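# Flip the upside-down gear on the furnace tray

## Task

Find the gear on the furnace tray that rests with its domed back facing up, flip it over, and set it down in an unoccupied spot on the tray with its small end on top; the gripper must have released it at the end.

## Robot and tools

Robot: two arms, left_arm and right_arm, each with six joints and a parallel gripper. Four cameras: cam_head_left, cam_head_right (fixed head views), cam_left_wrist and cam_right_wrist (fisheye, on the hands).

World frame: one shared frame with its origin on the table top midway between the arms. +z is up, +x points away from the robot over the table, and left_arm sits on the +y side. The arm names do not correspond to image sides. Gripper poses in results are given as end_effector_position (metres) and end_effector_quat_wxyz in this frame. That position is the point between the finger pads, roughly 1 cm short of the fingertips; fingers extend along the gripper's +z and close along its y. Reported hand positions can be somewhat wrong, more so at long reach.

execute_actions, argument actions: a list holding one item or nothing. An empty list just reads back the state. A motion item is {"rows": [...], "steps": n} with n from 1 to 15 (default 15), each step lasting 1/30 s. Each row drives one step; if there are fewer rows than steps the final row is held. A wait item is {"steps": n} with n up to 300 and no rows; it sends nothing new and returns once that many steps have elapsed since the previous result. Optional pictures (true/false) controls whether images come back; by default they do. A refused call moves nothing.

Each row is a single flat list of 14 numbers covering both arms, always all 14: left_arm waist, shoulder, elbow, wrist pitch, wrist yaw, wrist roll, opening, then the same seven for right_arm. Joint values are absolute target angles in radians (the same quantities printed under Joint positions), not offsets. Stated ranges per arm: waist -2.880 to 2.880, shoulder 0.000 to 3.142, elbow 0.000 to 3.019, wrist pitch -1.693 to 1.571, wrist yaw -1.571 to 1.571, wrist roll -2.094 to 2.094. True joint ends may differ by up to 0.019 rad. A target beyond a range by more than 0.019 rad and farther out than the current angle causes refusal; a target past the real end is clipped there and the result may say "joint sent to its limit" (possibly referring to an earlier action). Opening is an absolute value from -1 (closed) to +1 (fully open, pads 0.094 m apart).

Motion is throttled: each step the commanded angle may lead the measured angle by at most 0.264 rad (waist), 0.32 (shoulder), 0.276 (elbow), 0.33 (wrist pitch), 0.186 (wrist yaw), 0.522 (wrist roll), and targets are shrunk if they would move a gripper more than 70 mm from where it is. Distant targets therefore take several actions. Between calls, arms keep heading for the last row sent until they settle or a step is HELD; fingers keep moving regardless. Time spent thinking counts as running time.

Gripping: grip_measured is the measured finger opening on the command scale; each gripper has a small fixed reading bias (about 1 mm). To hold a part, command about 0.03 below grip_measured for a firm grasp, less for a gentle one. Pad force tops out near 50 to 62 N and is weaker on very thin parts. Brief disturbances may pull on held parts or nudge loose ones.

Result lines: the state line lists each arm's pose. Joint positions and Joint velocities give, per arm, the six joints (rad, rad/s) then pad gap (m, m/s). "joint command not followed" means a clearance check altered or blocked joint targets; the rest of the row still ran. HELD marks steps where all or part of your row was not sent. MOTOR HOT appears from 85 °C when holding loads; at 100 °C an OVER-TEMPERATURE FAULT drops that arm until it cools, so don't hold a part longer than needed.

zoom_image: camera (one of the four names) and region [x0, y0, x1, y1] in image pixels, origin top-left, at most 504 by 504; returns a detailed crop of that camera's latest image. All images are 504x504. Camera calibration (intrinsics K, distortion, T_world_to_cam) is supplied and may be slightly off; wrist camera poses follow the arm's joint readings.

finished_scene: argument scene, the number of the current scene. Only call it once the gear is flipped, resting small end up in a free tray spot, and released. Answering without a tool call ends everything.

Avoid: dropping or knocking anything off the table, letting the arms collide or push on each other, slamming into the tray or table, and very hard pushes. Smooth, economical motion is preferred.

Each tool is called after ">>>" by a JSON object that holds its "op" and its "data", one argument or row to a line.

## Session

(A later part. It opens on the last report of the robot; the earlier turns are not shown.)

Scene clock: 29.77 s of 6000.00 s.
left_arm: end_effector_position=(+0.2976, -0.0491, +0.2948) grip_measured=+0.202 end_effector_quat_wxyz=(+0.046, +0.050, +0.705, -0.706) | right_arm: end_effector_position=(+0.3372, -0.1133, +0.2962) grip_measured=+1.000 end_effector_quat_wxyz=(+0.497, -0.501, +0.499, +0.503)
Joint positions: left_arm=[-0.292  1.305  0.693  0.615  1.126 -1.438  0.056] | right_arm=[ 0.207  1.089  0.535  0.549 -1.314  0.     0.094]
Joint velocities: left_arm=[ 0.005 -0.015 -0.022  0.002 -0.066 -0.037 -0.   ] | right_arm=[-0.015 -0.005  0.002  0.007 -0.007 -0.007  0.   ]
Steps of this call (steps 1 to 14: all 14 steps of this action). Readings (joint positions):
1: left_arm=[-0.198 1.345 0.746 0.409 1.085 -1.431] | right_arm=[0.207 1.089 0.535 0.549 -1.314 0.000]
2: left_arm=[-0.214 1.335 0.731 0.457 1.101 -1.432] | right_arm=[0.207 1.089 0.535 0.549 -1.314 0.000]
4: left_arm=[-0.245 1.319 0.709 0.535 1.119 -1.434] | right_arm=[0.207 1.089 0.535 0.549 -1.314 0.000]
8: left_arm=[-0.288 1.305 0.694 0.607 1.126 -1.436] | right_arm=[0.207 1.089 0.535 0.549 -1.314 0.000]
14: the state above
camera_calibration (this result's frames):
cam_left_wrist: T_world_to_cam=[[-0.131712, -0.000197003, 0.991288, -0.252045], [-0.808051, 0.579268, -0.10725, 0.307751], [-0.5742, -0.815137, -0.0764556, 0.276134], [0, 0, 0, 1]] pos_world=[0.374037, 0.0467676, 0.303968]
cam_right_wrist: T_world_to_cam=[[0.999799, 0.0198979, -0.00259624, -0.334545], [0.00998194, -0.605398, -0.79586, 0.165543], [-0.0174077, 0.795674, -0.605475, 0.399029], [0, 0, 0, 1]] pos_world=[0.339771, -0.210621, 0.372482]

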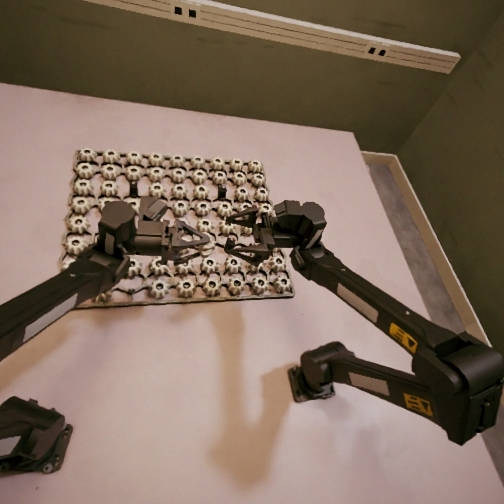

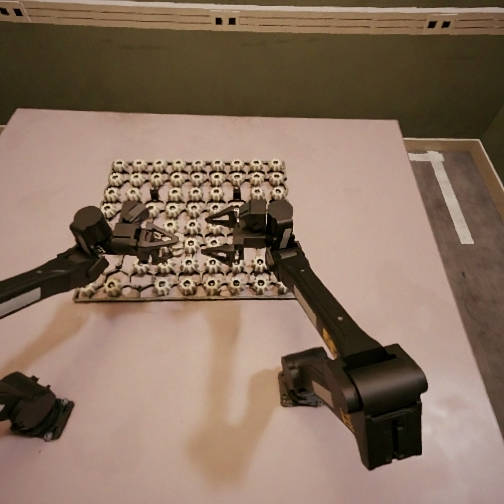

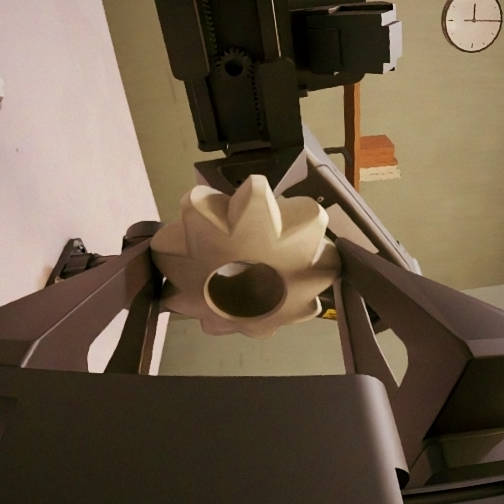

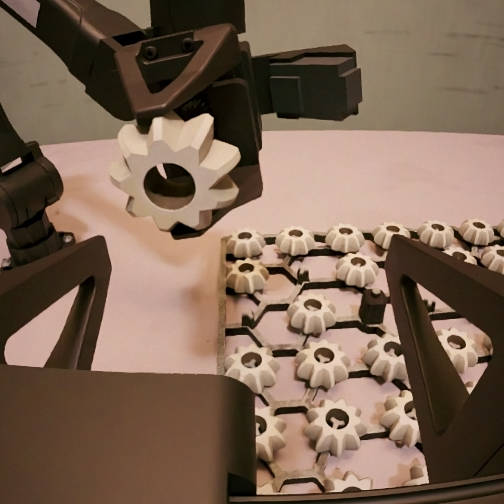

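>>> {"op": "execute_actions", "data": {
  "actions": [
    {"rows":[[-0.295,1.29,0.72,0.645,1.126,-1.45,0.15,0.22,1.06,0.532,0.55,-1.305,-0.007,1],[-0.295,1.29,0.72,0.645,1.126,-1.45,0.15,0.24,1.05,0.527,0.545,-1.295,-0.007,1],[-0.295,1.29,0.72,0.645,1.126,-1.45,0.15,0.26,1.05,0.527,0.545,-1.28,-0.007,1],[-0.295,1.29,0.72,0.645,1.126,-1.45,0.15,0.28,1.05,0.527,0.545,-1.263,-0.007,1],[-0.295,1.29,0.72,0.645,1.126,-1.45,0.15,0.3,1.05,0.527,0.545,-1.245,-0.007,1],[-0.295,1.29,0.72,0.645,1.126,-1.45,0.15,0.32,1.05,0.527,0.545,-1.225,-0.007,1],[-0.295,1.29,0.72,0.645,1.126,-1.45,0.15,0.34,1.05,0.527,0.545,-1.205,-0.007,1],[-0.295,1.29,0.72,0.645,1.126,-1.45,0.15,0.36,1.05,0.527,0.545,-1.185,-0.007,1],[-0.295,1.29,0.72,0.645,1.126,-1.45,0.15,0.38,1.05,0.527,0.545,-1.165,-0.007,1],[-0.295,1.29,0.72,0.645,1.126,-1.45,0.15,0.4,1.05,0.527,0.545,-1.145,-0.007,1],[-0.295,1.29,0.72,0.645,1.126,-1.45,0.15,0.418,1.05,0.527,0.545,-1.125,-0.007,1],[-0.295,1.29,0.72,0.645,1.126,-1.45,0.15,0.433,1.05,0.527,0.545,-1.105,-0.007,1],[-0.295,1.29,0.72,0.645,1.126,-1.45,0.15,0.445,1.05,0.527,0.545,-1.087,-0.007,1],[-0.295,1.29,0.72,0.645,1.126,-1.45,0.15,0.453,1.05,0.527,0.545,-1.071,-0.007,1],[-0.295,1.29,0.72,0.645,1.126,-1.45,0.15,0.457,1.05,0.527,0.545,-1.057,-0.007,1]],"steps":15}
  ],
  "pictures": false
}}

>>> {"op": "execute_actions", "data": {
  "actions": [
    {"rows":[[-0.295,1.29,0.72,0.645,1.126,-1.45,0.15,0.457,1.05,0.527,0.545,-1.057,-0.007,0.8],[-0.295,1.29,0.72,0.645,1.126,-1.45,0.15,0.457,1.05,0.527,0.545,-1.057,-0.007,0.6],[-0.295,1.29,0.72,0.645,1.126,-1.45,0.15,0.457,1.05,0.527,0.545,-1.057,-0.007,0.42]],"steps":9}
  ]
}}

Scene clock: 33.00 s of 6000.00 s.
left_arm: end_effector_position=(+0.2976, -0.0491, +0.2949) grip_measured=+0.202 end_effector_quat_wxyz=(+0.046, +0.050, +0.705, -0.706) | right_arm: end_effector_position=(+0.3051, -0.0496, +0.3042) grip_measured=+1.000 end_effector_quat_wxyz=(+0.506, -0.503, +0.492, +0.499)
Joint positions: left_arm=[-0.292  1.305  0.693  0.615  1.126 -1.438  0.056] | right_arm=[ 0.444  1.057  0.528  0.549 -1.073  0.     0.094]
Joint velocities: left_arm=[-0.005 -0.005 -0.007 -0.002  0.066 -0.022 -0.001] | right_arm=[ 0.269  0.005 -0.002  0.012  0.418  0.051  0.   ]
Steps of this call (steps 1 to 15: the robot went on to your last target; steps 16 to 82: nothing new was sent; steps 83 to 97: all 15 steps of this action). Readings (joint positions):
83: left_arm=[-0.292 1.305 0.693 0.615 1.126 -1.438] | right_arm=[0.207 1.087 0.535 0.549 -1.311 0.000]
84: left_arm=[-0.292 1.305 0.693 0.615 1.126 -1.438] | right_arm=[0.210 1.084 0.534 0.549 -1.303 0.000]
86: left_arm=[-0.292 1.305 0.693 0.615 1.126 -1.438] | right_arm=[0.230 1.072 0.530 0.549 -1.277 0.000]
90: left_arm=[-0.292 1.305 0.693 0.615 1.126 -1.438] | right_arm=[0.315 1.057 0.528 0.549 -1.203 0.000]
97: the state above

Scene clock: 33.30 s of 6000.00 s.
left_arm: end_effector_position=(+0.2976, -0.0491, +0.2949) grip_measured=+0.202 end_effector_quat_wxyz=(+0.046, +0.050, +0.705, -0.706) | right_arm: end_effector_position=(+0.3036, -0.0465, +0.3042) grip_measured=+0.422 end_effector_quat_wxyz=(+0.506, -0.502, +0.492, +0.499)
Joint positions: left_arm=[-0.292  1.305  0.693  0.615  1.126 -1.438  0.056] | right_arm=[ 0.455  1.057  0.528  0.549 -1.06   0.     0.067]
Joint velocities: left_arm=[-0.005  0.005 -0.002 -0.002 -0.022  0.022  0.001] | right_arm=[ 0.015 -0.015  0.007  0.027  0.051 -0.051 -0.   ]
Steps of this call (steps 1 to 9: all 9 steps of this action). Readings (joint positions):
1: left_arm=[-0.292 1.305 0.693 0.615 1.126 -1.438] | right_arm=[0.451 1.057 0.528 0.549 -1.065 0.000]
2: left_arm=[-0.292 1.305 0.693 0.615 1.126 -1.438] | right_arm=[0.455 1.057 0.528 0.549 -1.062 0.000]
4: left_arm=[-0.292 1.305 0.693 0.615 1.126 -1.438] | right_arm=[0.455 1.057 0.528 0.549 -1.060 0.000]
8: left_arm=[-0.292 1.305 0.693 0.615 1.126 -1.438] | right_arm=[0.455 1.057 0.528 0.549 -1.060 0.000]
9: the state above
camera_calibration (this result's frames):
cam_left_wrist: T_world_to_cam=[[-0.131296, -0.0000364282, 0.991343, -0.252233], [-0.808095, 0.579252, -0.107005, 0.307697], [-0.574233, -0.815149, -0.0760828, 0.276038], [0, 0, 0, 1]] pos_world=[0.374041, 0.046769, 0.303977]
cam_right_wrist: T_world_to_cam=[[0.999702, 0.014067, 0.0199535, -0.309369], [0.0244057, -0.596527, -0.802221, 0.210587], [0.000617988, 0.802469, -0.596693, 0.342364], [0, 0, 0, 1]] pos_world=[0.303926, -0.144764, 0.379397]

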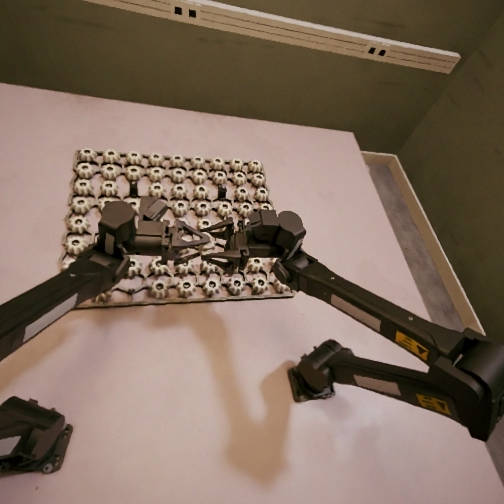

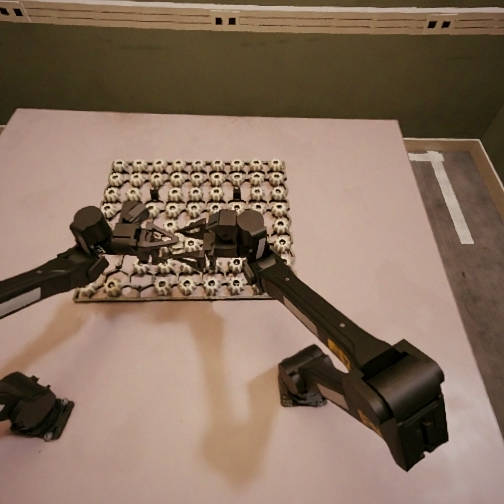

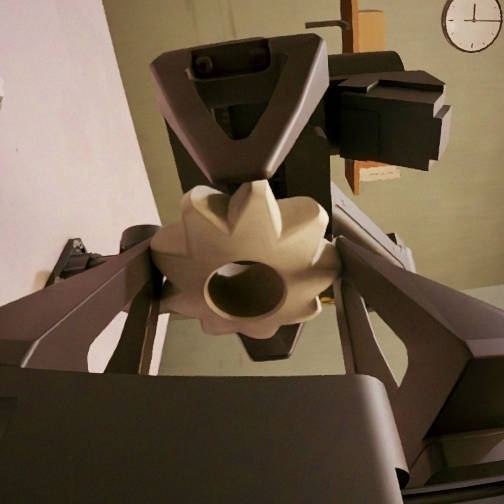

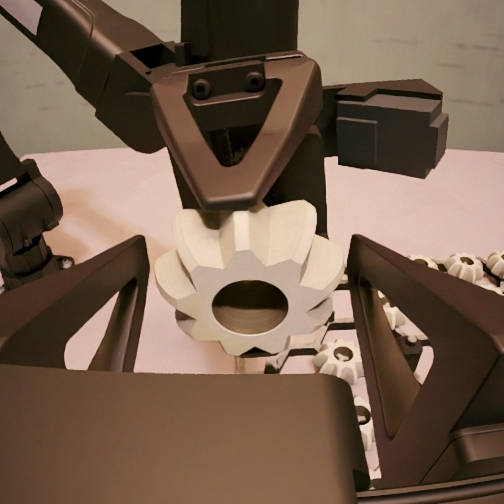

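>>> {"op": "execute_actions", "data": {
  "actions": [
    {"rows":[[-0.295,1.29,0.72,0.645,1.126,-1.45,0.15,0.468,1.075,0.535,0.55,-1.054,-0.007,0.42],[-0.295,1.29,0.72,0.645,1.126,-1.45,0.15,0.473,1.082,0.535,0.55,-1.05,-0.007,0.42],[-0.295,1.29,0.72,0.645,1.126,-1.45,0.15,0.476,1.087,0.535,0.55,-1.046,-0.007,0.4],[-0.295,1.29,0.72,0.645,1.126,-1.45,0.15,0.476,1.087,0.535,0.55,-1.043,-0.007,0.36]],"steps":12}
  ]
}}

Scene clock: 34.53 s of 6000.00 s.
left_arm: end_effector_position=(+0.2976, -0.0491, +0.2949) grip_measured=+0.202 end_effector_quat_wxyz=(+0.046, +0.050, +0.705, -0.706) | right_arm: end_effector_position=(+0.3044, -0.0416, +0.2979) grip_measured=+0.362 end_effector_quat_wxyz=(+0.501, -0.501, +0.499, +0.500)
Joint positions: left_arm=[-0.292  1.305  0.693  0.615  1.126 -1.438  0.056] | right_arm=[ 0.469  1.074  0.528  0.549 -1.046  0.     0.064]
Joint velocities: left_arm=[-0.005  0.005 -0.007 -0.007  0.022 -0.037  0.   ] | right_arm=[-0.005 -0.005 -0.012 -0.002 -0.022 -0.022  0.001]
Steps of this call (steps 1 to 15: the robot went on to your last target; steps 16 to 25: nothing new was sent; steps 26 to 37: all 12 steps of this action). Readings (joint positions):
26: left_arm=[-0.292 1.305 0.693 0.615 1.126 -1.438] | right_arm=[0.456 1.057 0.528 0.549 -1.058 0.000]
27: left_arm=[-0.292 1.305 0.693 0.615 1.126 -1.438] | right_arm=[0.457 1.058 0.528 0.549 -1.055 0.000]
29: left_arm=[-0.292 1.305 0.693 0.615 1.126 -1.438] | right_arm=[0.463 1.063 0.528 0.549 -1.049 0.000]
33: left_arm=[-0.292 1.305 0.693 0.615 1.126 -1.438] | right_arm=[0.469 1.073 0.528 0.549 -1.046 0.000]
37: the state above
camera_calibration (this result's frames):
cam_left_wrist: T_world_to_cam=[[-0.131296, -0.0000364282, 0.991343, -0.252233], [-0.808095, 0.579252, -0.107005, 0.307697], [-0.574233, -0.815149, -0.0760828, 0.276038], [0, 0, 0, 1]] pos_world=[0.374041, 0.046769, 0.303977]
cam_right_wrist: T_world_to_cam=[[0.9999, 0.0134095, 0.00452746, -0.305546], [0.0117025, -0.603399, -0.797354, 0.210567], [-0.00796028, 0.797327, -0.603495, 0.339009], [0, 0, 0, 1]] pos_world=[0.30575, -0.139148, 0.37387]

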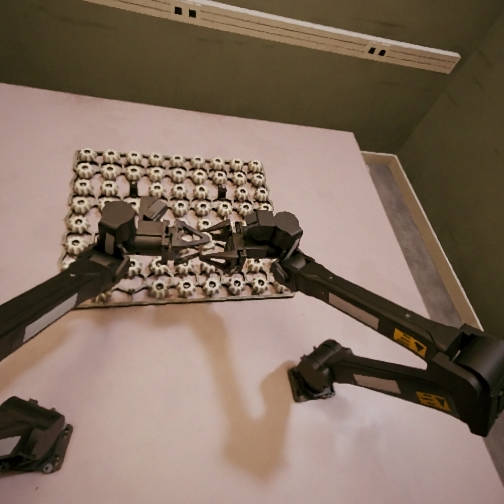

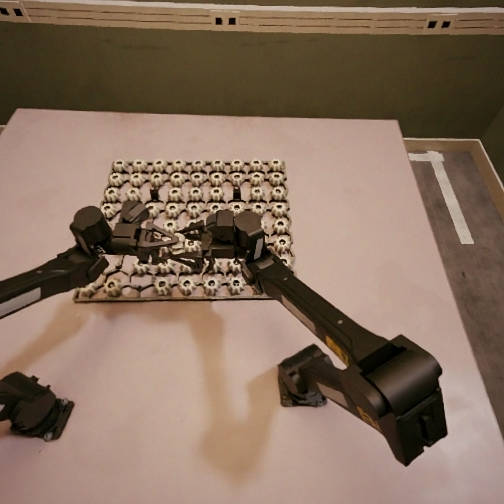

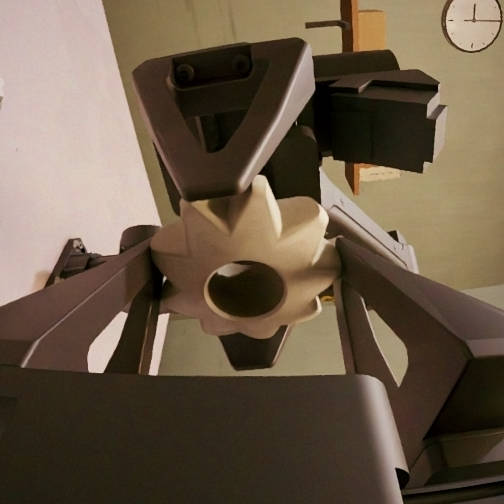

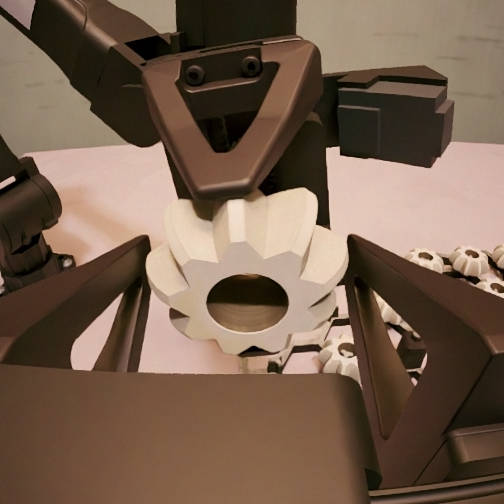

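>>> {"op": "execute_actions", "data": {
  "actions": [
    {"rows":[[-0.295,1.29,0.72,0.645,1.126,-1.45,0.15,0.472,1.075,0.55,0.578,-1.045,-0.007,0.36],[-0.295,1.29,0.72,0.645,1.126,-1.45,0.15,0.472,1.075,0.55,0.578,-1.045,-0.007,0.36],[-0.295,1.29,0.72,0.645,1.126,-1.45,0.15,0.472,1.075,0.55,0.578,-1.045,-0.007,0.35],[-0.295,1.29,0.72,0.645,1.126,-1.45,0.15,0.472,1.075,0.55,0.578,-1.045,-0.007,0.33],[-0.295,1.29,0.72,0.645,1.126,-1.45,0.15,0.472,1.075,0.55,0.578,-1.045,-0.007,0.31],[-0.295,1.29,0.72,0.645,1.126,-1.45,0.15,0.472,1.075,0.55,0.578,-1.045,-0.007,0.28],[-0.295,1.29,0.72,0.645,1.126,-1.45,0.15,0.472,1.075,0.55,0.578,-1.045,-0.007,0.25],[-0.295,1.29,0.72,0.645,1.126,-1.45,0.15,0.472,1.075,0.55,0.578,-1.045,-0.007,0.22],[-0.295,1.29,0.72,0.645,1.126,-1.45,0.15,0.472,1.075,0.55,0.578,-1.045,-0.007,0.19],[-0.295,1.29,0.72,0.645,1.126,-1.45,0.15,0.472,1.075,0.55,0.578,-1.045,-0.007,0.16],[-0.295,1.29,0.72,0.645,1.126,-1.45,0.15,0.472,1.075,0.55,0.578,-1.045,-0.007,0.13]],"steps":15}
  ]
}}

>>> {"op": "zoom_image", "data": {
  "camera": "cam_head_left",
  "region": [160, 200, 300, 300]
}}

Scene clock: 37.17 s of 6000.00 s.
left_arm: end_effector_position=(+0.2944, -0.0537, +0.2951) grip_measured=+0.202 end_effector_quat_wxyz=(+0.044, +0.052, +0.704, -0.707) | right_arm: end_effector_position=(+0.3009, -0.0398, +0.3001) grip_measured=+0.186 end_effector_quat_wxyz=(+0.502, -0.506, +0.490, +0.502)
Joint positions: left_arm=[-0.306  1.305  0.693  0.617  1.118 -1.44   0.056] | right_arm=[ 0.476  1.074  0.528  0.563 -1.052 -0.002  0.056]
Joint velocities: left_arm=[ 0.005 -0.005  0.007 -0.002  0.022  0.066 -0.   ] | right_arm=[-0.005 -0.015 -0.007 -0.007  0.007 -0.037 -0.   ]
Steps of this call (steps 1 to 30: the robot went on to your last target; steps 31 to 64: nothing new was sent; steps 65 to 79: all 15 steps of this action). Readings (joint positions):
65: left_arm=[-0.308 1.305 0.693 0.615 1.124 -1.439] | right_arm=[0.475 1.074 0.528 0.551 -1.049 -0.001]
66: left_arm=[-0.308 1.305 0.693 0.615 1.124 -1.439] | right_arm=[0.475 1.074 0.528 0.556 -1.049 -0.001]
68: left_arm=[-0.308 1.305 0.693 0.616 1.123 -1.439] | right_arm=[0.475 1.074 0.528 0.561 -1.049 -0.001]
72: left_arm=[-0.306 1.305 0.693 0.617 1.118 -1.440] | right_arm=[0.475 1.074 0.528 0.563 -1.052 -0.002]
79: the state above
camera_calibration (this result's frames):
cam_left_wrist: T_world_to_cam=[[-0.13112, 0.00135403, 0.991366, -0.252867], [-0.805007, 0.583487, -0.107269, 0.307205], [-0.578594, -0.812121, -0.0754171, 0.271714], [0, 0, 0, 1]] pos_world=[0.371359, 0.0417569, 0.304129]
cam_right_wrist: T_world_to_cam=[[0.999465, 0.0270495, 0.0184056, -0.305649], [0.0309257, -0.59744, -0.801317, 0.209099], [-0.010679, 0.801457, -0.597956, 0.338253], [0, 0, 0, 1]] pos_world=[0.302631, -0.137904, 0.375441]

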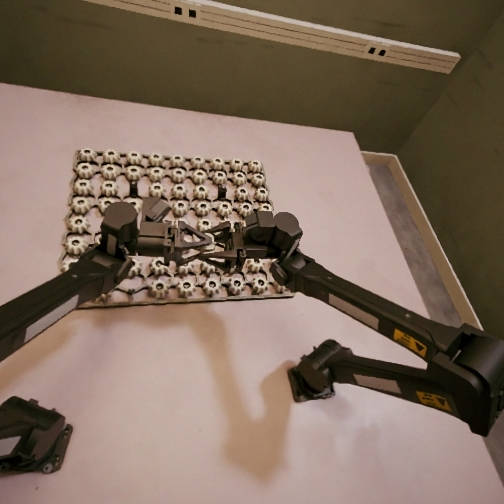

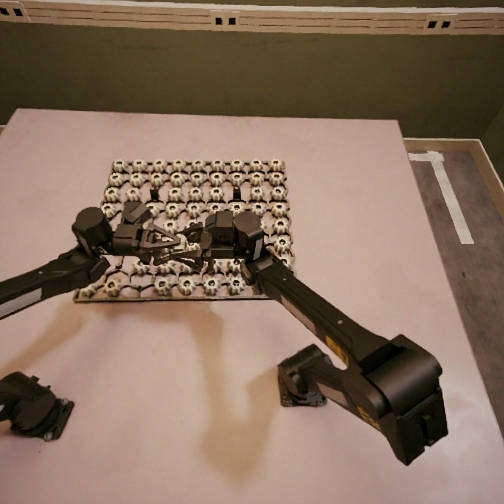

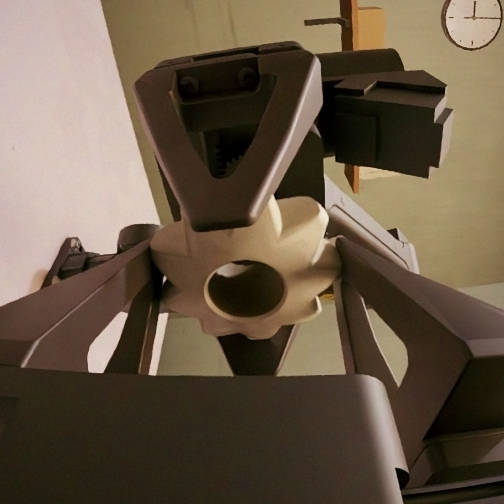

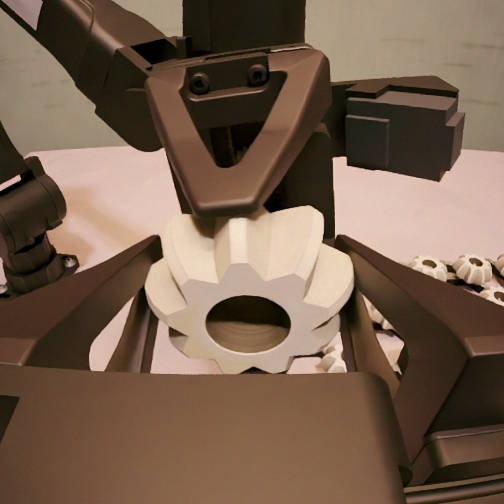

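Region (160, 200, 300, 300) of cam_head_left's 504x504 image, scaled by 3.600, with more detail than that image has; it fills the top 360 rows of this view, and the rest is white.

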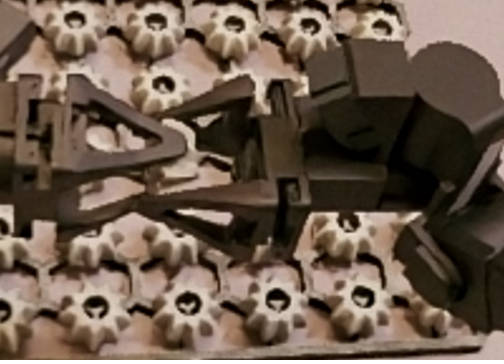

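>>> {"op": "execute_actions", "data": {
  "actions": [
    {"rows":[[-0.295,1.29,0.72,0.645,1.126,-1.45,0.15,0.472,1.075,0.55,0.578,-1.045,-0.007,0.3],[-0.295,1.29,0.72,0.645,1.126,-1.45,0.15,0.472,1.075,0.55,0.578,-1.045,-0.007,0.45],[-0.295,1.29,0.72,0.645,1.126,-1.45,0.15,0.472,1.075,0.55,0.578,-1.045,-0.007,0.45],[-0.276,1.29,0.72,0.645,1.13,-1.45,0.15,0.46,1.075,0.55,0.578,-1.045,-0.007,0.45]],"steps":14}
  ],
  "pictures": false
}}

Scene clock: 45.10 s of 6000.00 s.
left_arm: end_effector_position=(+0.2979, -0.0486, +0.2951) grip_measured=+0.202 end_effector_quat_wxyz=(+0.046, +0.050, +0.705, -0.706) | right_arm: end_effector_position=(+0.3043, -0.0419, +0.3004) grip_measured=+0.448 end_effector_quat_wxyz=(+0.506, -0.503, +0.493, +0.499)
Joint positions: left_arm=[-0.291  1.305  0.693  0.617  1.127 -1.44   0.056] | right_arm=[ 0.468  1.074  0.528  0.564 -1.048 -0.002  0.068]
Joint velocities: left_arm=[-0.024 -0.015 -0.007  0.022  0.022 -0.022 -0.001] | right_arm=[ 0.005  0.005  0.012  0.002  0.037  0.051 -0.001]
Steps of this call (steps 1 to 15: the robot went on to your last target; steps 16 to 90: nothing new was sent; then 4.47 s passed at rest; steps 91 to 104: all 14 steps of this action). Readings (joint positions):
91: left_arm=[-0.306 1.305 0.693 0.617 1.118 -1.440] | right_arm=[0.476 1.074 0.528 0.563 -1.052 -0.002]
92: left_arm=[-0.306 1.305 0.693 0.617 1.120 -1.440] | right_arm=[0.476 1.074 0.528 0.563 -1.050 -0.002]
94: left_arm=[-0.305 1.305 0.693 0.617 1.125 -1.440] | right_arm=[0.475 1.074 0.528 0.564 -1.048 -0.002]
98: left_arm=[-0.295 1.305 0.693 0.617 1.127 -1.440] | right_arm=[0.468 1.074 0.528 0.564 -1.048 -0.002]
104: the state above

>>> {"op": "execute_actions", "data": {
  "actions": [
    {"rows":[[-0.29,1.29,0.72,0.645,1.127,-1.45,0.15,0.468,1.075,0.55,0.578,-1.047,-0.007,0.36],[-0.29,1.29,0.72,0.645,1.127,-1.45,0.15,0.468,1.075,0.55,0.578,-1.047,-0.007,0.29],[-0.29,1.29,0.72,0.645,1.127,-1.45,0.15,0.468,1.075,0.55,0.578,-1.047,-0.007,0.25],[-0.29,1.29,0.72,0.645,1.127,-1.45,0.15,0.468,1.075,0.55,0.578,-1.047,-0.007,0.22],[-0.29,1.29,0.72,0.645,1.127,-1.45,0.15,0.468,1.075,0.55,0.578,-1.047,-0.007,0.19],[-0.29,1.29,0.72,0.645,1.127,-1.45,0.15,0.468,1.075,0.55,0.578,-1.047,-0.007,0.16],[-0.29,1.29,0.72,0.645,1.127,-1.45,0.15,0.468,1.075,0.55,0.578,-1.047,-0.007,0.13]],"steps":11}
  ]
}}

Scene clock: 46.23 s of 6000.00 s.
left_arm: end_effector_position=(+0.2979, -0.0486, +0.2951) grip_measured=+0.202 end_effector_quat_wxyz=(+0.046, +0.050, +0.705, -0.706) | right_arm: end_effector_position=(+0.3043, -0.0419, +0.3004) grip_measured=+0.192 end_effector_quat_wxyz=(+0.506, -0.503, +0.493, +0.499)
Joint positions: left_arm=[-0.291  1.305  0.693  0.617  1.127 -1.44   0.056] | right_arm=[ 0.468  1.074  0.528  0.564 -1.048 -0.002  0.056]
Joint velocities: left_arm=[-0.005 -0.005 -0.002  0.002 -0.007  0.051  0.   ] | right_arm=[-0.005  0.005 -0.002 -0.037  0.066 -0.022 -0.001]
Steps of this call (steps 1 to 15: the robot went on to your last target; steps 16 to 23: nothing new was sent; steps 24 to 34: all 11 steps of this action). Readings (joint positions):
24: left_arm=[-0.291 1.305 0.693 0.617 1.127 -1.440] | right_arm=[0.468 1.074 0.528 0.564 -1.048 -0.002]
25: left_arm=[-0.291 1.305 0.693 0.617 1.127 -1.440] | right_arm=[0.468 1.074 0.528 0.564 -1.048 -0.002]
27: left_arm=[-0.291 1.305 0.693 0.617 1.127 -1.440] | right_arm=[0.468 1.074 0.528 0.564 -1.048 -0.002]
31: left_arm=[-0.291 1.305 0.693 0.617 1.127 -1.440] | right_arm=[0.468 1.074 0.528 0.564 -1.048 -0.002]
34: the state above
camera_calibration (this result's frames):
cam_left_wrist: T_world_to_cam=[[-0.131147, 0.000510149, 0.991363, -0.25243], [-0.808551, 0.578568, -0.107261, 0.307908], [-0.573625, -0.815634, -0.0754652, 0.276305], [0, 0, 0, 1]] pos_world=[0.374349, 0.0473475, 0.304128]
cam_right_wrist: T_world_to_cam=[[0.999702, 0.0144506, 0.0196984, -0.309962], [0.0244298, -0.597114, -0.801784, 0.210093], [0.000175935, 0.802026, -0.597289, 0.336622], [0, 0, 0, 1]] pos_world=[0.304678, -0.140051, 0.375615]

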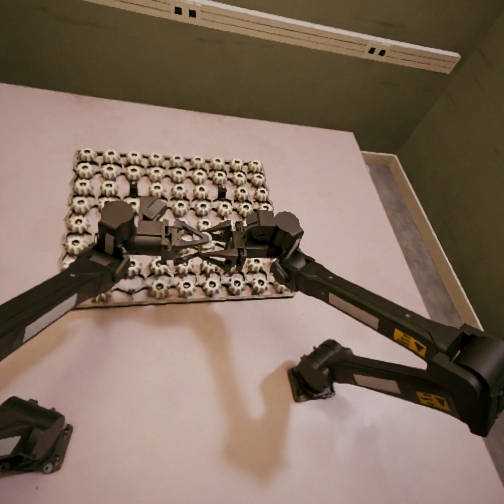

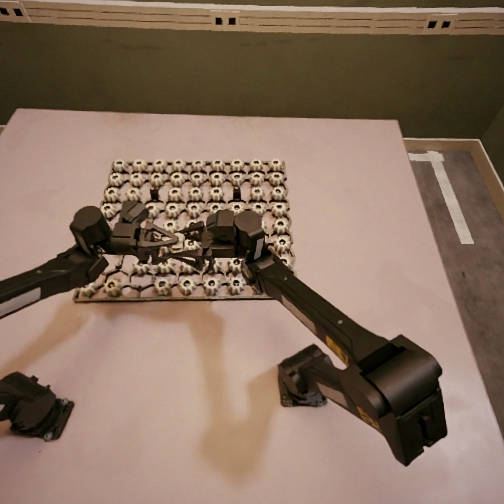

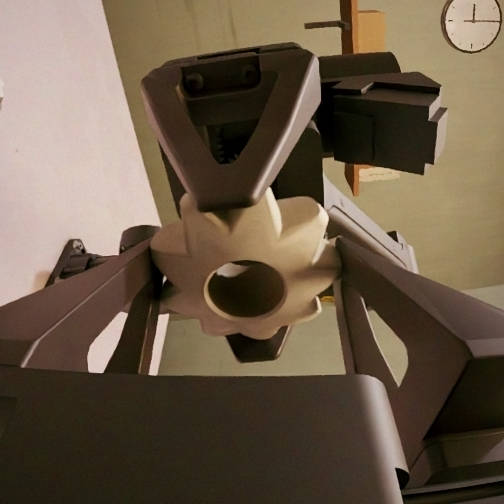

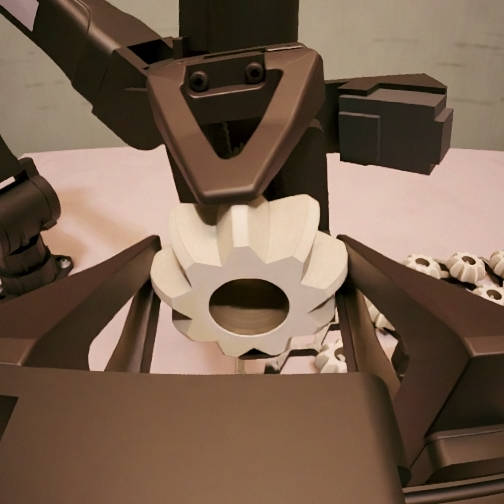

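>>> {"op": "execute_actions", "data": {
  "actions": [
    {"rows":[[-0.29,1.3,0.72,0.63,1.127,-1.45,0.25,0.468,1.065,0.56,0.585,-1.047,-0.007,0.14],[-0.29,1.3,0.72,0.63,1.127,-1.45,0.5,0.468,1.065,0.56,0.585,-1.047,-0.007,0.14],[-0.29,1.3,0.72,0.63,1.127,-1.45,0.9,0.468,1.065,0.56,0.585,-1.047,-0.007,0.14],[-0.29,1.3,0.72,0.63,1.127,-1.45,0.9,0.468,1.065,0.56,0.585,-1.047,-0.007,0.14],[-0.27,1.3,0.72,0.63,1.127,-1.45,0.9,0.468,1.065,0.56,0.585,-1.047,-0.007,0.14],[-0.255,1.3,0.72,0.63,1.14,-1.45,0.9,0.468,1.065,0.56,0.585,-1.047,-0.007,0.14],[-0.235,1.3,0.72,0.63,1.16,-1.45,0.9,0.468,1.065,0.56,0.585,-1.047,-0.007,0.14],[-0.21,1.3,0.72,0.63,1.185,-1.45,0.9,0.468,1.065,0.56,0.585,-1.047,-0.007,0.14],[-0.18,1.3,0.72,0.63,1.215,-1.45,0.9,0.468,1.065,0.56,0.585,-1.047,-0.007,0.14],[-0.15,1.3,0.72,0.63,1.25,-1.45,0.9,0.468,1.065,0.56,0.585,-1.047,-0.007,0.14],[-0.115,1.3,0.72,0.63,1.285,-1.45,0.9,0.468,1.065,0.56,0.585,-1.047,-0.007,0.14],[-0.08,1.3,0.72,0.63,1.315,-1.45,0.9,0.468,1.065,0.56,0.585,-1.047,-0.007,0.14],[-0.045,1.3,0.72,0.63,1.34,-1.45,0.9,0.468,1.065,0.56,0.585,-1.047,-0.007,0.14],[-0.01,1.3,0.72,0.63,1.36,-1.45,0.9,0.468,1.065,0.56,0.585,-1.047,-0.007,0.14],[0.025,1.3,0.72,0.63,1.37,-1.45,0.9,0.46,1.07,0.57,0.57,-1.04,-0.007,0.14]],"steps":15}
  ],
  "pictures": false
}}

>>> {"op": "execute_actions", "data": {
  "actions": [
    {"rows":[[0.055,1.3,0.72,0.63,1.37,-1.45,0.9,0.45,1.08,0.585,0.545,-1.025,-0.01,0.14],[0.08,1.3,0.72,0.63,1.37,-1.45,0.9,0.438,1.092,0.605,0.51,-1.005,-0.02,0.14],[0.1,1.3,0.72,0.63,1.37,-1.45,0.9,0.425,1.106,0.63,0.465,-0.98,-0.03,0.14],[0.11,1.3,0.72,0.63,1.37,-1.45,0.9,0.412,1.122,0.657,0.41,-0.95,-0.045,0.14],[0.11,1.3,0.72,0.63,1.37,-1.45,0.9,0.399,1.14,0.684,0.35,-0.915,-0.06,0.14],[0.11,1.3,0.72,0.63,1.37,-1.45,0.9,0.386,1.16,0.711,0.285,-0.875,-0.08,0.14],[0.11,1.3,0.72,0.63,1.37,-1.45,0.9,0.373,1.18,0.738,0.22,-0.835,-0.1,0.14],[0.11,1.3,0.72,0.63,1.37,-1.45,0.9,0.36,1.2,0.765,0.155,-0.795,-0.13,0.14],[0.11,1.3,0.72,0.63,1.37,-1.45,0.9,0.347,1.22,0.792,0.09,-0.755,-0.16,0.14],[0.11,1.3,0.72,0.63,1.37,-1.45,0.9,0.334,1.24,0.819,0.025,-0.715,-0.19,0.14],[0.11,1.3,0.72,0.63,1.37,-1.45,0.9,0.322,1.26,0.846,-0.04,-0.675,-0.22,0.14],[0.11,1.3,0.72,0.63,1.37,-1.45,0.9,0.31,1.28,0.873,-0.105,-0.635,-0.25,0.14],[0.11,1.3,0.72,0.63,1.37,-1.45,0.9,0.298,1.3,0.9,-0.17,-0.595,-0.28,0.14],[0.11,1.3,0.72,0.63,1.37,-1.45,0.9,0.287,1.32,0.927,-0.235,-0.555,-0.31,0.14],[0.11,1.3,0.72,0.63,1.37,-1.45,0.9,0.276,1.34,0.954,-0.3,-0.515,-0.34,0.14]],"steps":15}
  ],
  "pictures": false
}}

>>> {"op": "execute_actions", "data": {
  "actions": [
    {"rows":[[0.11,1.3,0.72,0.63,1.37,-1.45,0.9,0.266,1.36,0.981,-0.365,-0.475,-0.37,0.14],[0.11,1.3,0.72,0.63,1.37,-1.45,0.9,0.256,1.38,1.008,-0.43,-0.435,-0.4,0.14],[0.11,1.3,0.72,0.63,1.37,-1.45,0.9,0.247,1.4,1.035,-0.495,-0.395,-0.43,0.14],[0.11,1.3,0.72,0.63,1.37,-1.45,0.9,0.238,1.42,1.062,-0.56,-0.355,-0.46,0.14],[0.11,1.3,0.72,0.63,1.37,-1.45,0.9,0.23,1.44,1.089,-0.625,-0.315,-0.49,0.14],[0.11,1.3,0.72,0.63,1.37,-1.45,0.9,0.222,1.46,1.115,-0.69,-0.275,-0.52,0.14],[0.11,1.3,0.72,0.63,1.37,-1.45,0.9,0.215,1.48,1.14,-0.755,-0.235,-0.55,0.14],[0.11,1.3,0.72,0.63,1.37,-1.45,0.9,0.209,1.5,1.163,-0.82,-0.195,-0.58,0.14],[0.11,1.3,0.72,0.63,1.37,-1.45,0.9,0.204,1.52,1.184,-0.88,-0.158,-0.61,0.14],[0.11,1.3,0.72,0.63,1.37,-1.45,0.9,0.2,1.54,1.202,-0.935,-0.123,-0.635,0.14],[0.11,1.3,0.72,0.63,1.37,-1.45,0.9,0.196,1.558,1.217,-0.985,-0.09,-0.655,0.14],[0.11,1.3,0.72,0.63,1.37,-1.45,0.9,0.193,1.575,1.229,-1.03,-0.062,-0.67,0.14],[0.11,1.3,0.72,0.63,1.37,-1.45,0.9,0.191,1.59,1.238,-1.07,-0.038,-0.68,0.14],[0.11,1.3,0.72,0.63,1.37,-1.45,0.9,0.19,1.604,1.245,-1.1,-0.02,-0.687,0.14],[0.11,1.3,0.72,0.63,1.37,-1.45,0.9,0.19,1.616,1.25,-1.125,-0.008,-0.687,0.14]],"steps":15}
  ],
  "pictures": false
}}

>>> {"op": "execute_actions", "data": {
  "actions": [
    {"rows":[[0.11,1.3,0.72,0.63,1.37,-1.45,0.9,0.19,1.625,1.252,-1.142,0.001,-0.687,0.14],[0.11,1.3,0.72,0.63,1.37,-1.45,0.9,0.19,1.632,1.253,-1.152,0.001,-0.687,0.14]],"steps":11}
  ]
}}

Scene clock: 52.13 s of 6000.00 s.
left_arm: end_effector_position=(+0.3269, +0.0331, +0.2949) grip_measured=+0.898 end_effector_quat_wxyz=(+0.048, +0.048, +0.705, -0.706) | right_arm: end_effector_position=(+0.3046, -0.0419, +0.3006) grip_measured=+0.192 end_effector_quat_wxyz=(+0.507, -0.502, +0.493, +0.498)
Joint positions: left_arm=[-0.06   1.305  0.693  0.617  1.355 -1.44   0.089] | right_arm=[ 0.468  1.074  0.528  0.566 -1.046 -0.002  0.056]
Joint velocities: left_arm=[ 1.206  0.015  0.002 -0.007  0.315  0.037  0.   ] | right_arm=[-0.015 -0.005  0.002 -0.007  0.081 -0.007 -0.   ]
Steps of this call (steps 1 to 15: the robot went on to your last target; steps 16 to 90: nothing new was sent; then 2.40 s passed at rest; steps 91 to 105: all 15 steps of this action). Readings (joint positions):
91: left_arm=[-0.291 1.305 0.693 0.617 1.127 -1.440] | right_arm=[0.468 1.074 0.528 0.565 -1.048 -0.002]
92: left_arm=[-0.291 1.305 0.693 0.617 1.127 -1.440] | right_arm=[0.468 1.074 0.528 0.566 -1.048 -0.002]
94: left_arm=[-0.291 1.305 0.693 0.617 1.127 -1.440] | right_arm=[0.468 1.074 0.528 0.566 -1.048 -0.002]
98: left_arm=[-0.275 1.305 0.693 0.617 1.165 -1.440] | right_arm=[0.468 1.074 0.528 0.566 -1.048 -0.002]
105: the state above

Scene clock: 52.63 s of 6000.00 s.
left_arm: end_effector_position=(+0.3645, +0.1028, +0.2949) grip_measured=+0.898 end_effector_quat_wxyz=(+0.107, -0.011, +0.707, -0.699) | right_arm: end_effector_position=(+0.4901, -0.1031, +0.2165) grip_measured=+0.192 end_effector_quat_wxyz=(+0.420, -0.361, +0.788, +0.269)
Joint positions: left_arm=[ 0.122  1.305  0.693  0.617  1.366 -1.44   0.089] | right_arm=[ 0.3    1.304  0.851 -0.174 -0.545 -0.219  0.056]
Joint velocities: left_arm=[-0.005 -0.024 -0.017 -0.022  0.007 -0.051  0.   ] | right_arm=[-0.327  0.562  0.706 -1.893  0.974 -0.725  0.001]
Steps of this call (steps 1 to 15: all 15 steps of this action). Readings (joint positions):
1: left_arm=[-0.019 1.305 0.693 0.617 1.362 -1.440] | right_arm=[0.467 1.074 0.528 0.562 -1.038 -0.002]
2: left_arm=[0.019 1.305 0.693 0.617 1.363 -1.440] | right_arm=[0.465 1.074 0.530 0.548 -1.025 -0.004]
4: left_arm=[0.083 1.305 0.693 0.617 1.364 -1.440] | right_arm=[0.452 1.083 0.546 0.488 -0.981 -0.014]
8: left_arm=[0.122 1.305 0.693 0.617 1.365 -1.440] | right_arm=[0.399 1.151 0.643 0.272 -0.831 -0.058]
15: the state above

Scene clock: 53.13 s of 6000.00 s.
left_arm: end_effector_position=(+0.3645, +0.1028, +0.2949) grip_measured=+0.898 end_effector_quat_wxyz=(+0.107, -0.011, +0.707, -0.699) | right_arm: end_effector_position=(+0.5028, -0.2439, +0.1144) grip_measured=+0.192 end_effector_quat_wxyz=(+0.059, -0.420, +0.906, -0.000)
Joint positions: left_arm=[ 0.122  1.305  0.693  0.617  1.366 -1.44   0.089] | right_arm=[ 0.193  1.585  1.182 -1.053 -0.021 -0.616  0.056]
Joint velocities: left_arm=[ 0.015 -0.005  0.002 -0.012 -0.095 -0.022  0.   ] | right_arm=[-0.073  0.405  0.217 -1.004  0.403 -0.476  0.001]
Steps of this call (steps 1 to 15: all 15 steps of this action). Readings (joint positions):
1: left_arm=[0.122 1.305 0.693 0.617 1.366 -1.440] | right_arm=[0.289 1.324 0.876 -0.239 -0.505 -0.247]
2: left_arm=[0.122 1.305 0.693 0.617 1.366 -1.440] | right_arm=[0.279 1.343 0.901 -0.304 -0.465 -0.275]
4: left_arm=[0.122 1.305 0.693 0.617 1.366 -1.440] | right_arm=[0.259 1.382 0.951 -0.435 -0.385 -0.331]
8: left_arm=[0.122 1.305 0.693 0.617 1.366 -1.440] | right_arm=[0.227 1.464 1.055 -0.693 -0.227 -0.449]
15: the state above

Scene clock: 53.50 s of 6000.00 s.
left_arm: end_effector_position=(+0.3645, +0.1028, +0.2949) grip_measured=+0.898 end_effector_quat_wxyz=(+0.107, -0.011, +0.707, -0.699) | right_arm: end_effector_position=(+0.4853, -0.2527, +0.0952) grip_measured=+0.192 end_effector_quat_wxyz=(-0.007, -0.445, +0.895, +0.002)
Joint positions: left_arm=[ 0.122  1.305  0.693  0.617  1.366 -1.44   0.089] | right_arm=[ 0.191  1.635  1.194 -1.145 -0.001 -0.674  0.056]
Joint velocities: left_arm=[ 0.005 -0.015 -0.007 -0.007  0.022  0.022 -0.   ] | right_arm=[-0.005 -0.015  0.012  0.007  0.007 -0.022  0.   ]
Steps of this call (steps 1 to 11: all 11 steps of this action). Readings (joint positions):
1: left_arm=[0.122 1.305 0.693 0.617 1.366 -1.440] | right_arm=[0.191 1.597 1.188 -1.083 -0.008 -0.629]
2: left_arm=[0.122 1.305 0.693 0.617 1.366 -1.440] | right_arm=[0.191 1.609 1.191 -1.106 -0.003 -0.639]
4: left_arm=[0.122 1.305 0.693 0.617 1.366 -1.440] | right_arm=[0.191 1.625 1.192 -1.133 -0.001 -0.654]
8: left_arm=[0.122 1.305 0.693 0.617 1.366 -1.440] | right_arm=[0.191 1.635 1.192 -1.144 -0.001 -0.669]
11: the state above
camera_calibration (this result's frames):
cam_left_wrist: T_world_to_cam=[[-0.129478, -0.0232972, 0.991309, -0.241716], [-0.895973, 0.431052, -0.106896, 0.32107], [-0.424815, -0.902026, -0.0766855, 0.392922], [0, 0, 0, 1]] pos_world=[0.423293, 0.210396, 0.304067]
cam_right_wrist: T_world_to_cam=[[0.798254, -0.601913, -0.0221401, -0.537836], [-0.464737, -0.638881, 0.613067, 0.00744785], [-0.383158, -0.479094, -0.789721, 0.263763], [0, 0, 0, 1]] pos_world=[0.533854, -0.192605, 0.191826]

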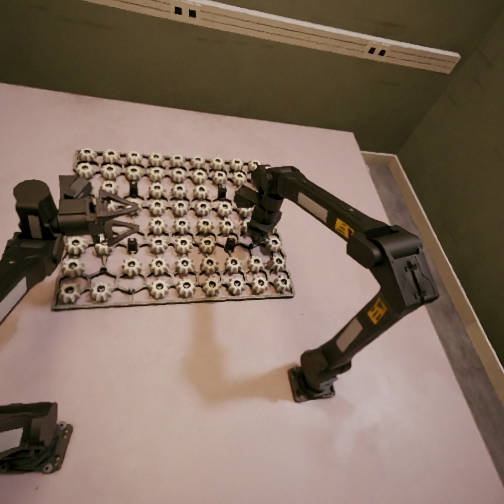

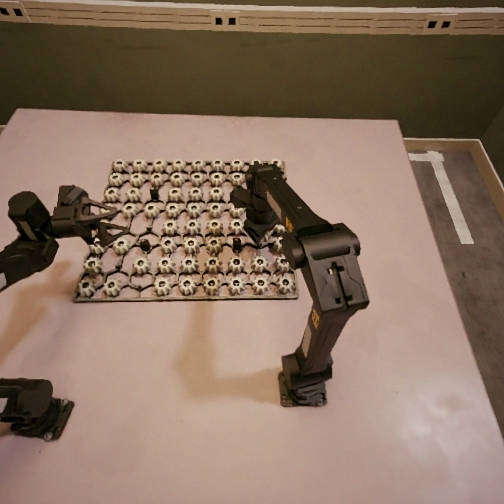

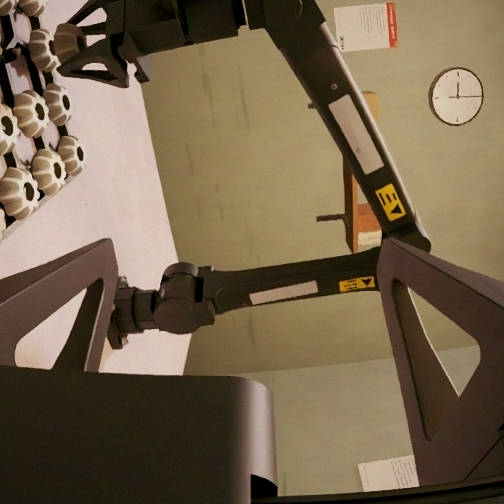

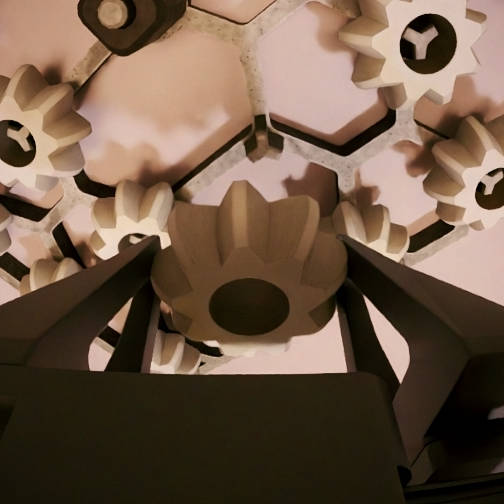

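>>> {"op": "zoom_image", "data": {
  "camera": "cam_right_wrist",
  "region": [200, 90, 330, 200]
}}

Region (200, 90, 330, 200) of cam_right_wrist's 504x504 image, scaled by 3.877, with more detail than that image has; it fills the top 426 rows of this view, and the rest is white.

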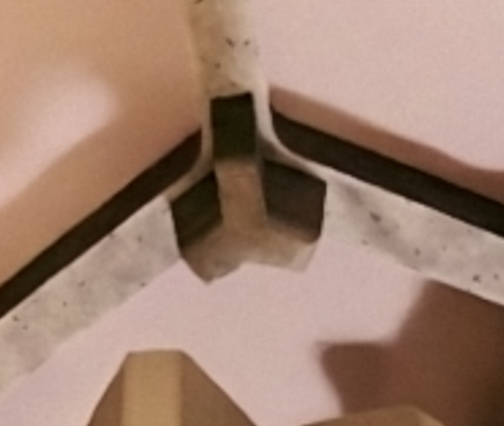

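>>> {"op": "execute_actions", "data": {
  "actions": [
    {"rows":[[0.11,1.3,0.72,0.63,1.37,-1.45,0.9,0.19,1.645,1.212,-1.12,0.001,-0.687,0.14],[0.11,1.3,0.72,0.63,1.37,-1.45,0.9,0.19,1.653,1.206,-1.105,0.001,-0.687,0.14],[0.11,1.3,0.72,0.63,1.37,-1.45,0.9,0.19,1.661,1.201,-1.092,0.001,-0.687,0.14],[0.11,1.3,0.72,0.63,1.37,-1.45,0.9,0.19,1.669,1.196,-1.08,0.001,-0.687,0.14],[0.11,1.3,0.72,0.63,1.37,-1.45,0.9,0.19,1.676,1.191,-1.068,0.001,-0.687,0.14],[0.11,1.3,0.72,0.63,1.37,-1.45,0.9,0.19,1.683,1.186,-1.056,0.001,-0.687,0.14],[0.11,1.3,0.72,0.63,1.37,-1.45,0.9,0.19,1.69,1.181,-1.044,0.001,-0.687,0.14],[0.11,1.3,0.72,0.63,1.37,-1.45,0.9,0.19,1.696,1.176,-1.033,0.001,-0.687,0.14],[0.11,1.3,0.72,0.63,1.37,-1.45,0.9,0.19,1.701,1.172,-1.023,0.001,-0.687,0.14],[0.11,1.3,0.72,0.63,1.37,-1.45,0.9,0.19,1.704,1.168,-1.015,0.001,-0.687,0.14]],"steps":15}
  ],
  "pictures": false
}}

>>> {"op": "execute_actions", "data": {
  "actions": [
    {"steps":4}
  ]
}}

Scene clock: 56.83 s of 6000.00 s.
left_arm: end_effector_position=(+0.3645, +0.1028, +0.2949) grip_measured=+0.898 end_effector_quat_wxyz=(+0.107, -0.011, +0.707, -0.699) | right_arm: end_effector_position=(+0.4923, -0.2509, +0.0500) grip_measured=+0.192 end_effector_quat_wxyz=(-0.004, -0.448, +0.894, +0.001)
Joint positions: left_arm=[ 0.122  1.305  0.693  0.617  1.366 -1.44   0.089] | right_arm=[ 0.191  1.705  1.152 -1.025 -0.001 -0.68   0.056]
Joint velocities: left_arm=[-0.005 -0.005 -0.002 -0.007 -0.007 -0.051 -0.   ] | right_arm=[-0.005  0.044 -0.071 -0.002 -0.051  0.007  0.001]
Steps of this call (steps 1 to 15: the robot went on to your last target; steps 16 to 85: nothing new was sent; steps 86 to 100: all 15 steps of this action). Readings (joint positions):
86: left_arm=[0.122 1.305 0.693 0.617 1.366 -1.440] | right_arm=[0.191 1.635 1.195 -1.142 -0.001 -0.680]
87: left_arm=[0.122 1.305 0.693 0.617 1.366 -1.440] | right_arm=[0.191 1.636 1.195 -1.135 -0.001 -0.680]
89: left_arm=[0.122 1.305 0.693 0.617 1.366 -1.440] | right_arm=[0.191 1.639 1.194 -1.113 -0.001 -0.680]
93: left_arm=[0.122 1.305 0.693 0.617 1.366 -1.440] | right_arm=[0.191 1.662 1.184 -1.061 -0.001 -0.680]
100: the state above

Scene clock: 56.97 s of 6000.00 s.
left_arm: end_effector_position=(+0.3645, +0.1028, +0.2949) grip_measured=+0.898 end_effector_quat_wxyz=(+0.107, -0.011, +0.707, -0.699) | right_arm: end_effector_position=(+0.4920, -0.2510, +0.0492) grip_measured=+0.192 end_effector_quat_wxyz=(-0.004, -0.448, +0.894, +0.001)
Joint positions: left_arm=[ 0.122  1.305  0.693  0.617  1.366 -1.44   0.089] | right_arm=[ 0.191  1.706  1.15  -1.023 -0.001 -0.68   0.056]
Joint velocities: left_arm=[-0.015  0.005  0.017 -0.017  0.037  0.037 -0.   ] | right_arm=[ 0.005  0.005 -0.002  0.042 -0.007 -0.051 -0.   ]
Steps of this call (steps 1 to 4: the robot went on to your last target). Readings (joint positions):
1: left_arm=[0.122 1.305 0.693 0.617 1.366 -1.440] | right_arm=[0.191 1.706 1.150 -1.025 -0.001 -0.680]
2: left_arm=[0.122 1.305 0.693 0.617 1.366 -1.440] | right_arm=[0.191 1.706 1.150 -1.025 -0.001 -0.680]
4: the state above
camera_calibration (this result's frames):
cam_left_wrist: T_world_to_cam=[[-0.129478, -0.0232972, 0.991309, -0.241716], [-0.895973, 0.431052, -0.106896, 0.32107], [-0.424815, -0.902026, -0.0766855, 0.392922], [0, 0, 0, 1]] pos_world=[0.423293, 0.210396, 0.304067]
cam_right_wrist: T_world_to_cam=[[0.801811, -0.597302, -0.0181167, -0.543955], [-0.464905, -0.642557, 0.609085, 0.0391964], [-0.375449, -0.479948, -0.792898, 0.226955], [0, 0, 0, 1]] pos_world=[0.539582, -0.190793, 0.146223]

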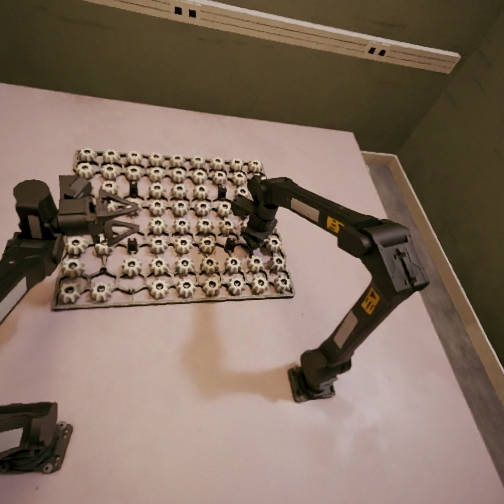

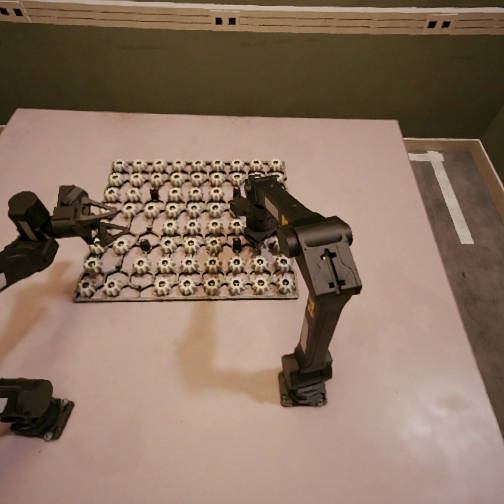

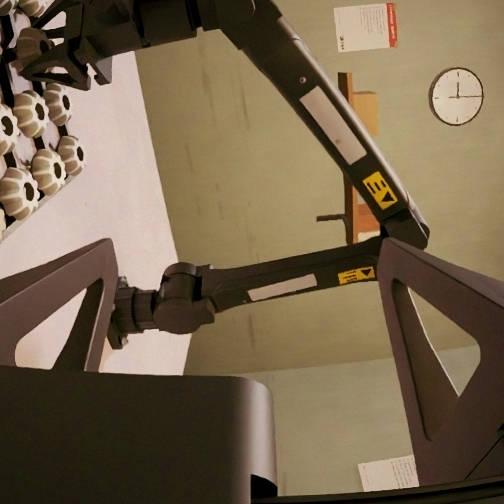

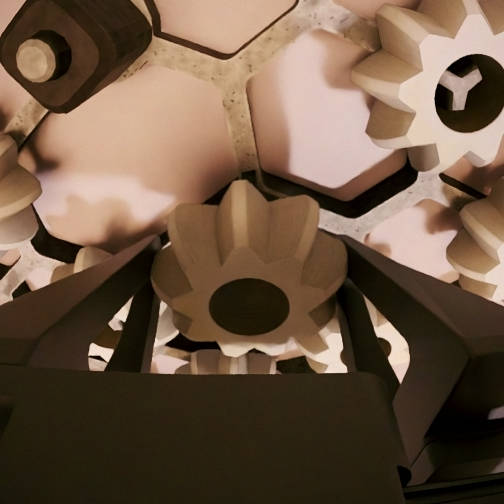

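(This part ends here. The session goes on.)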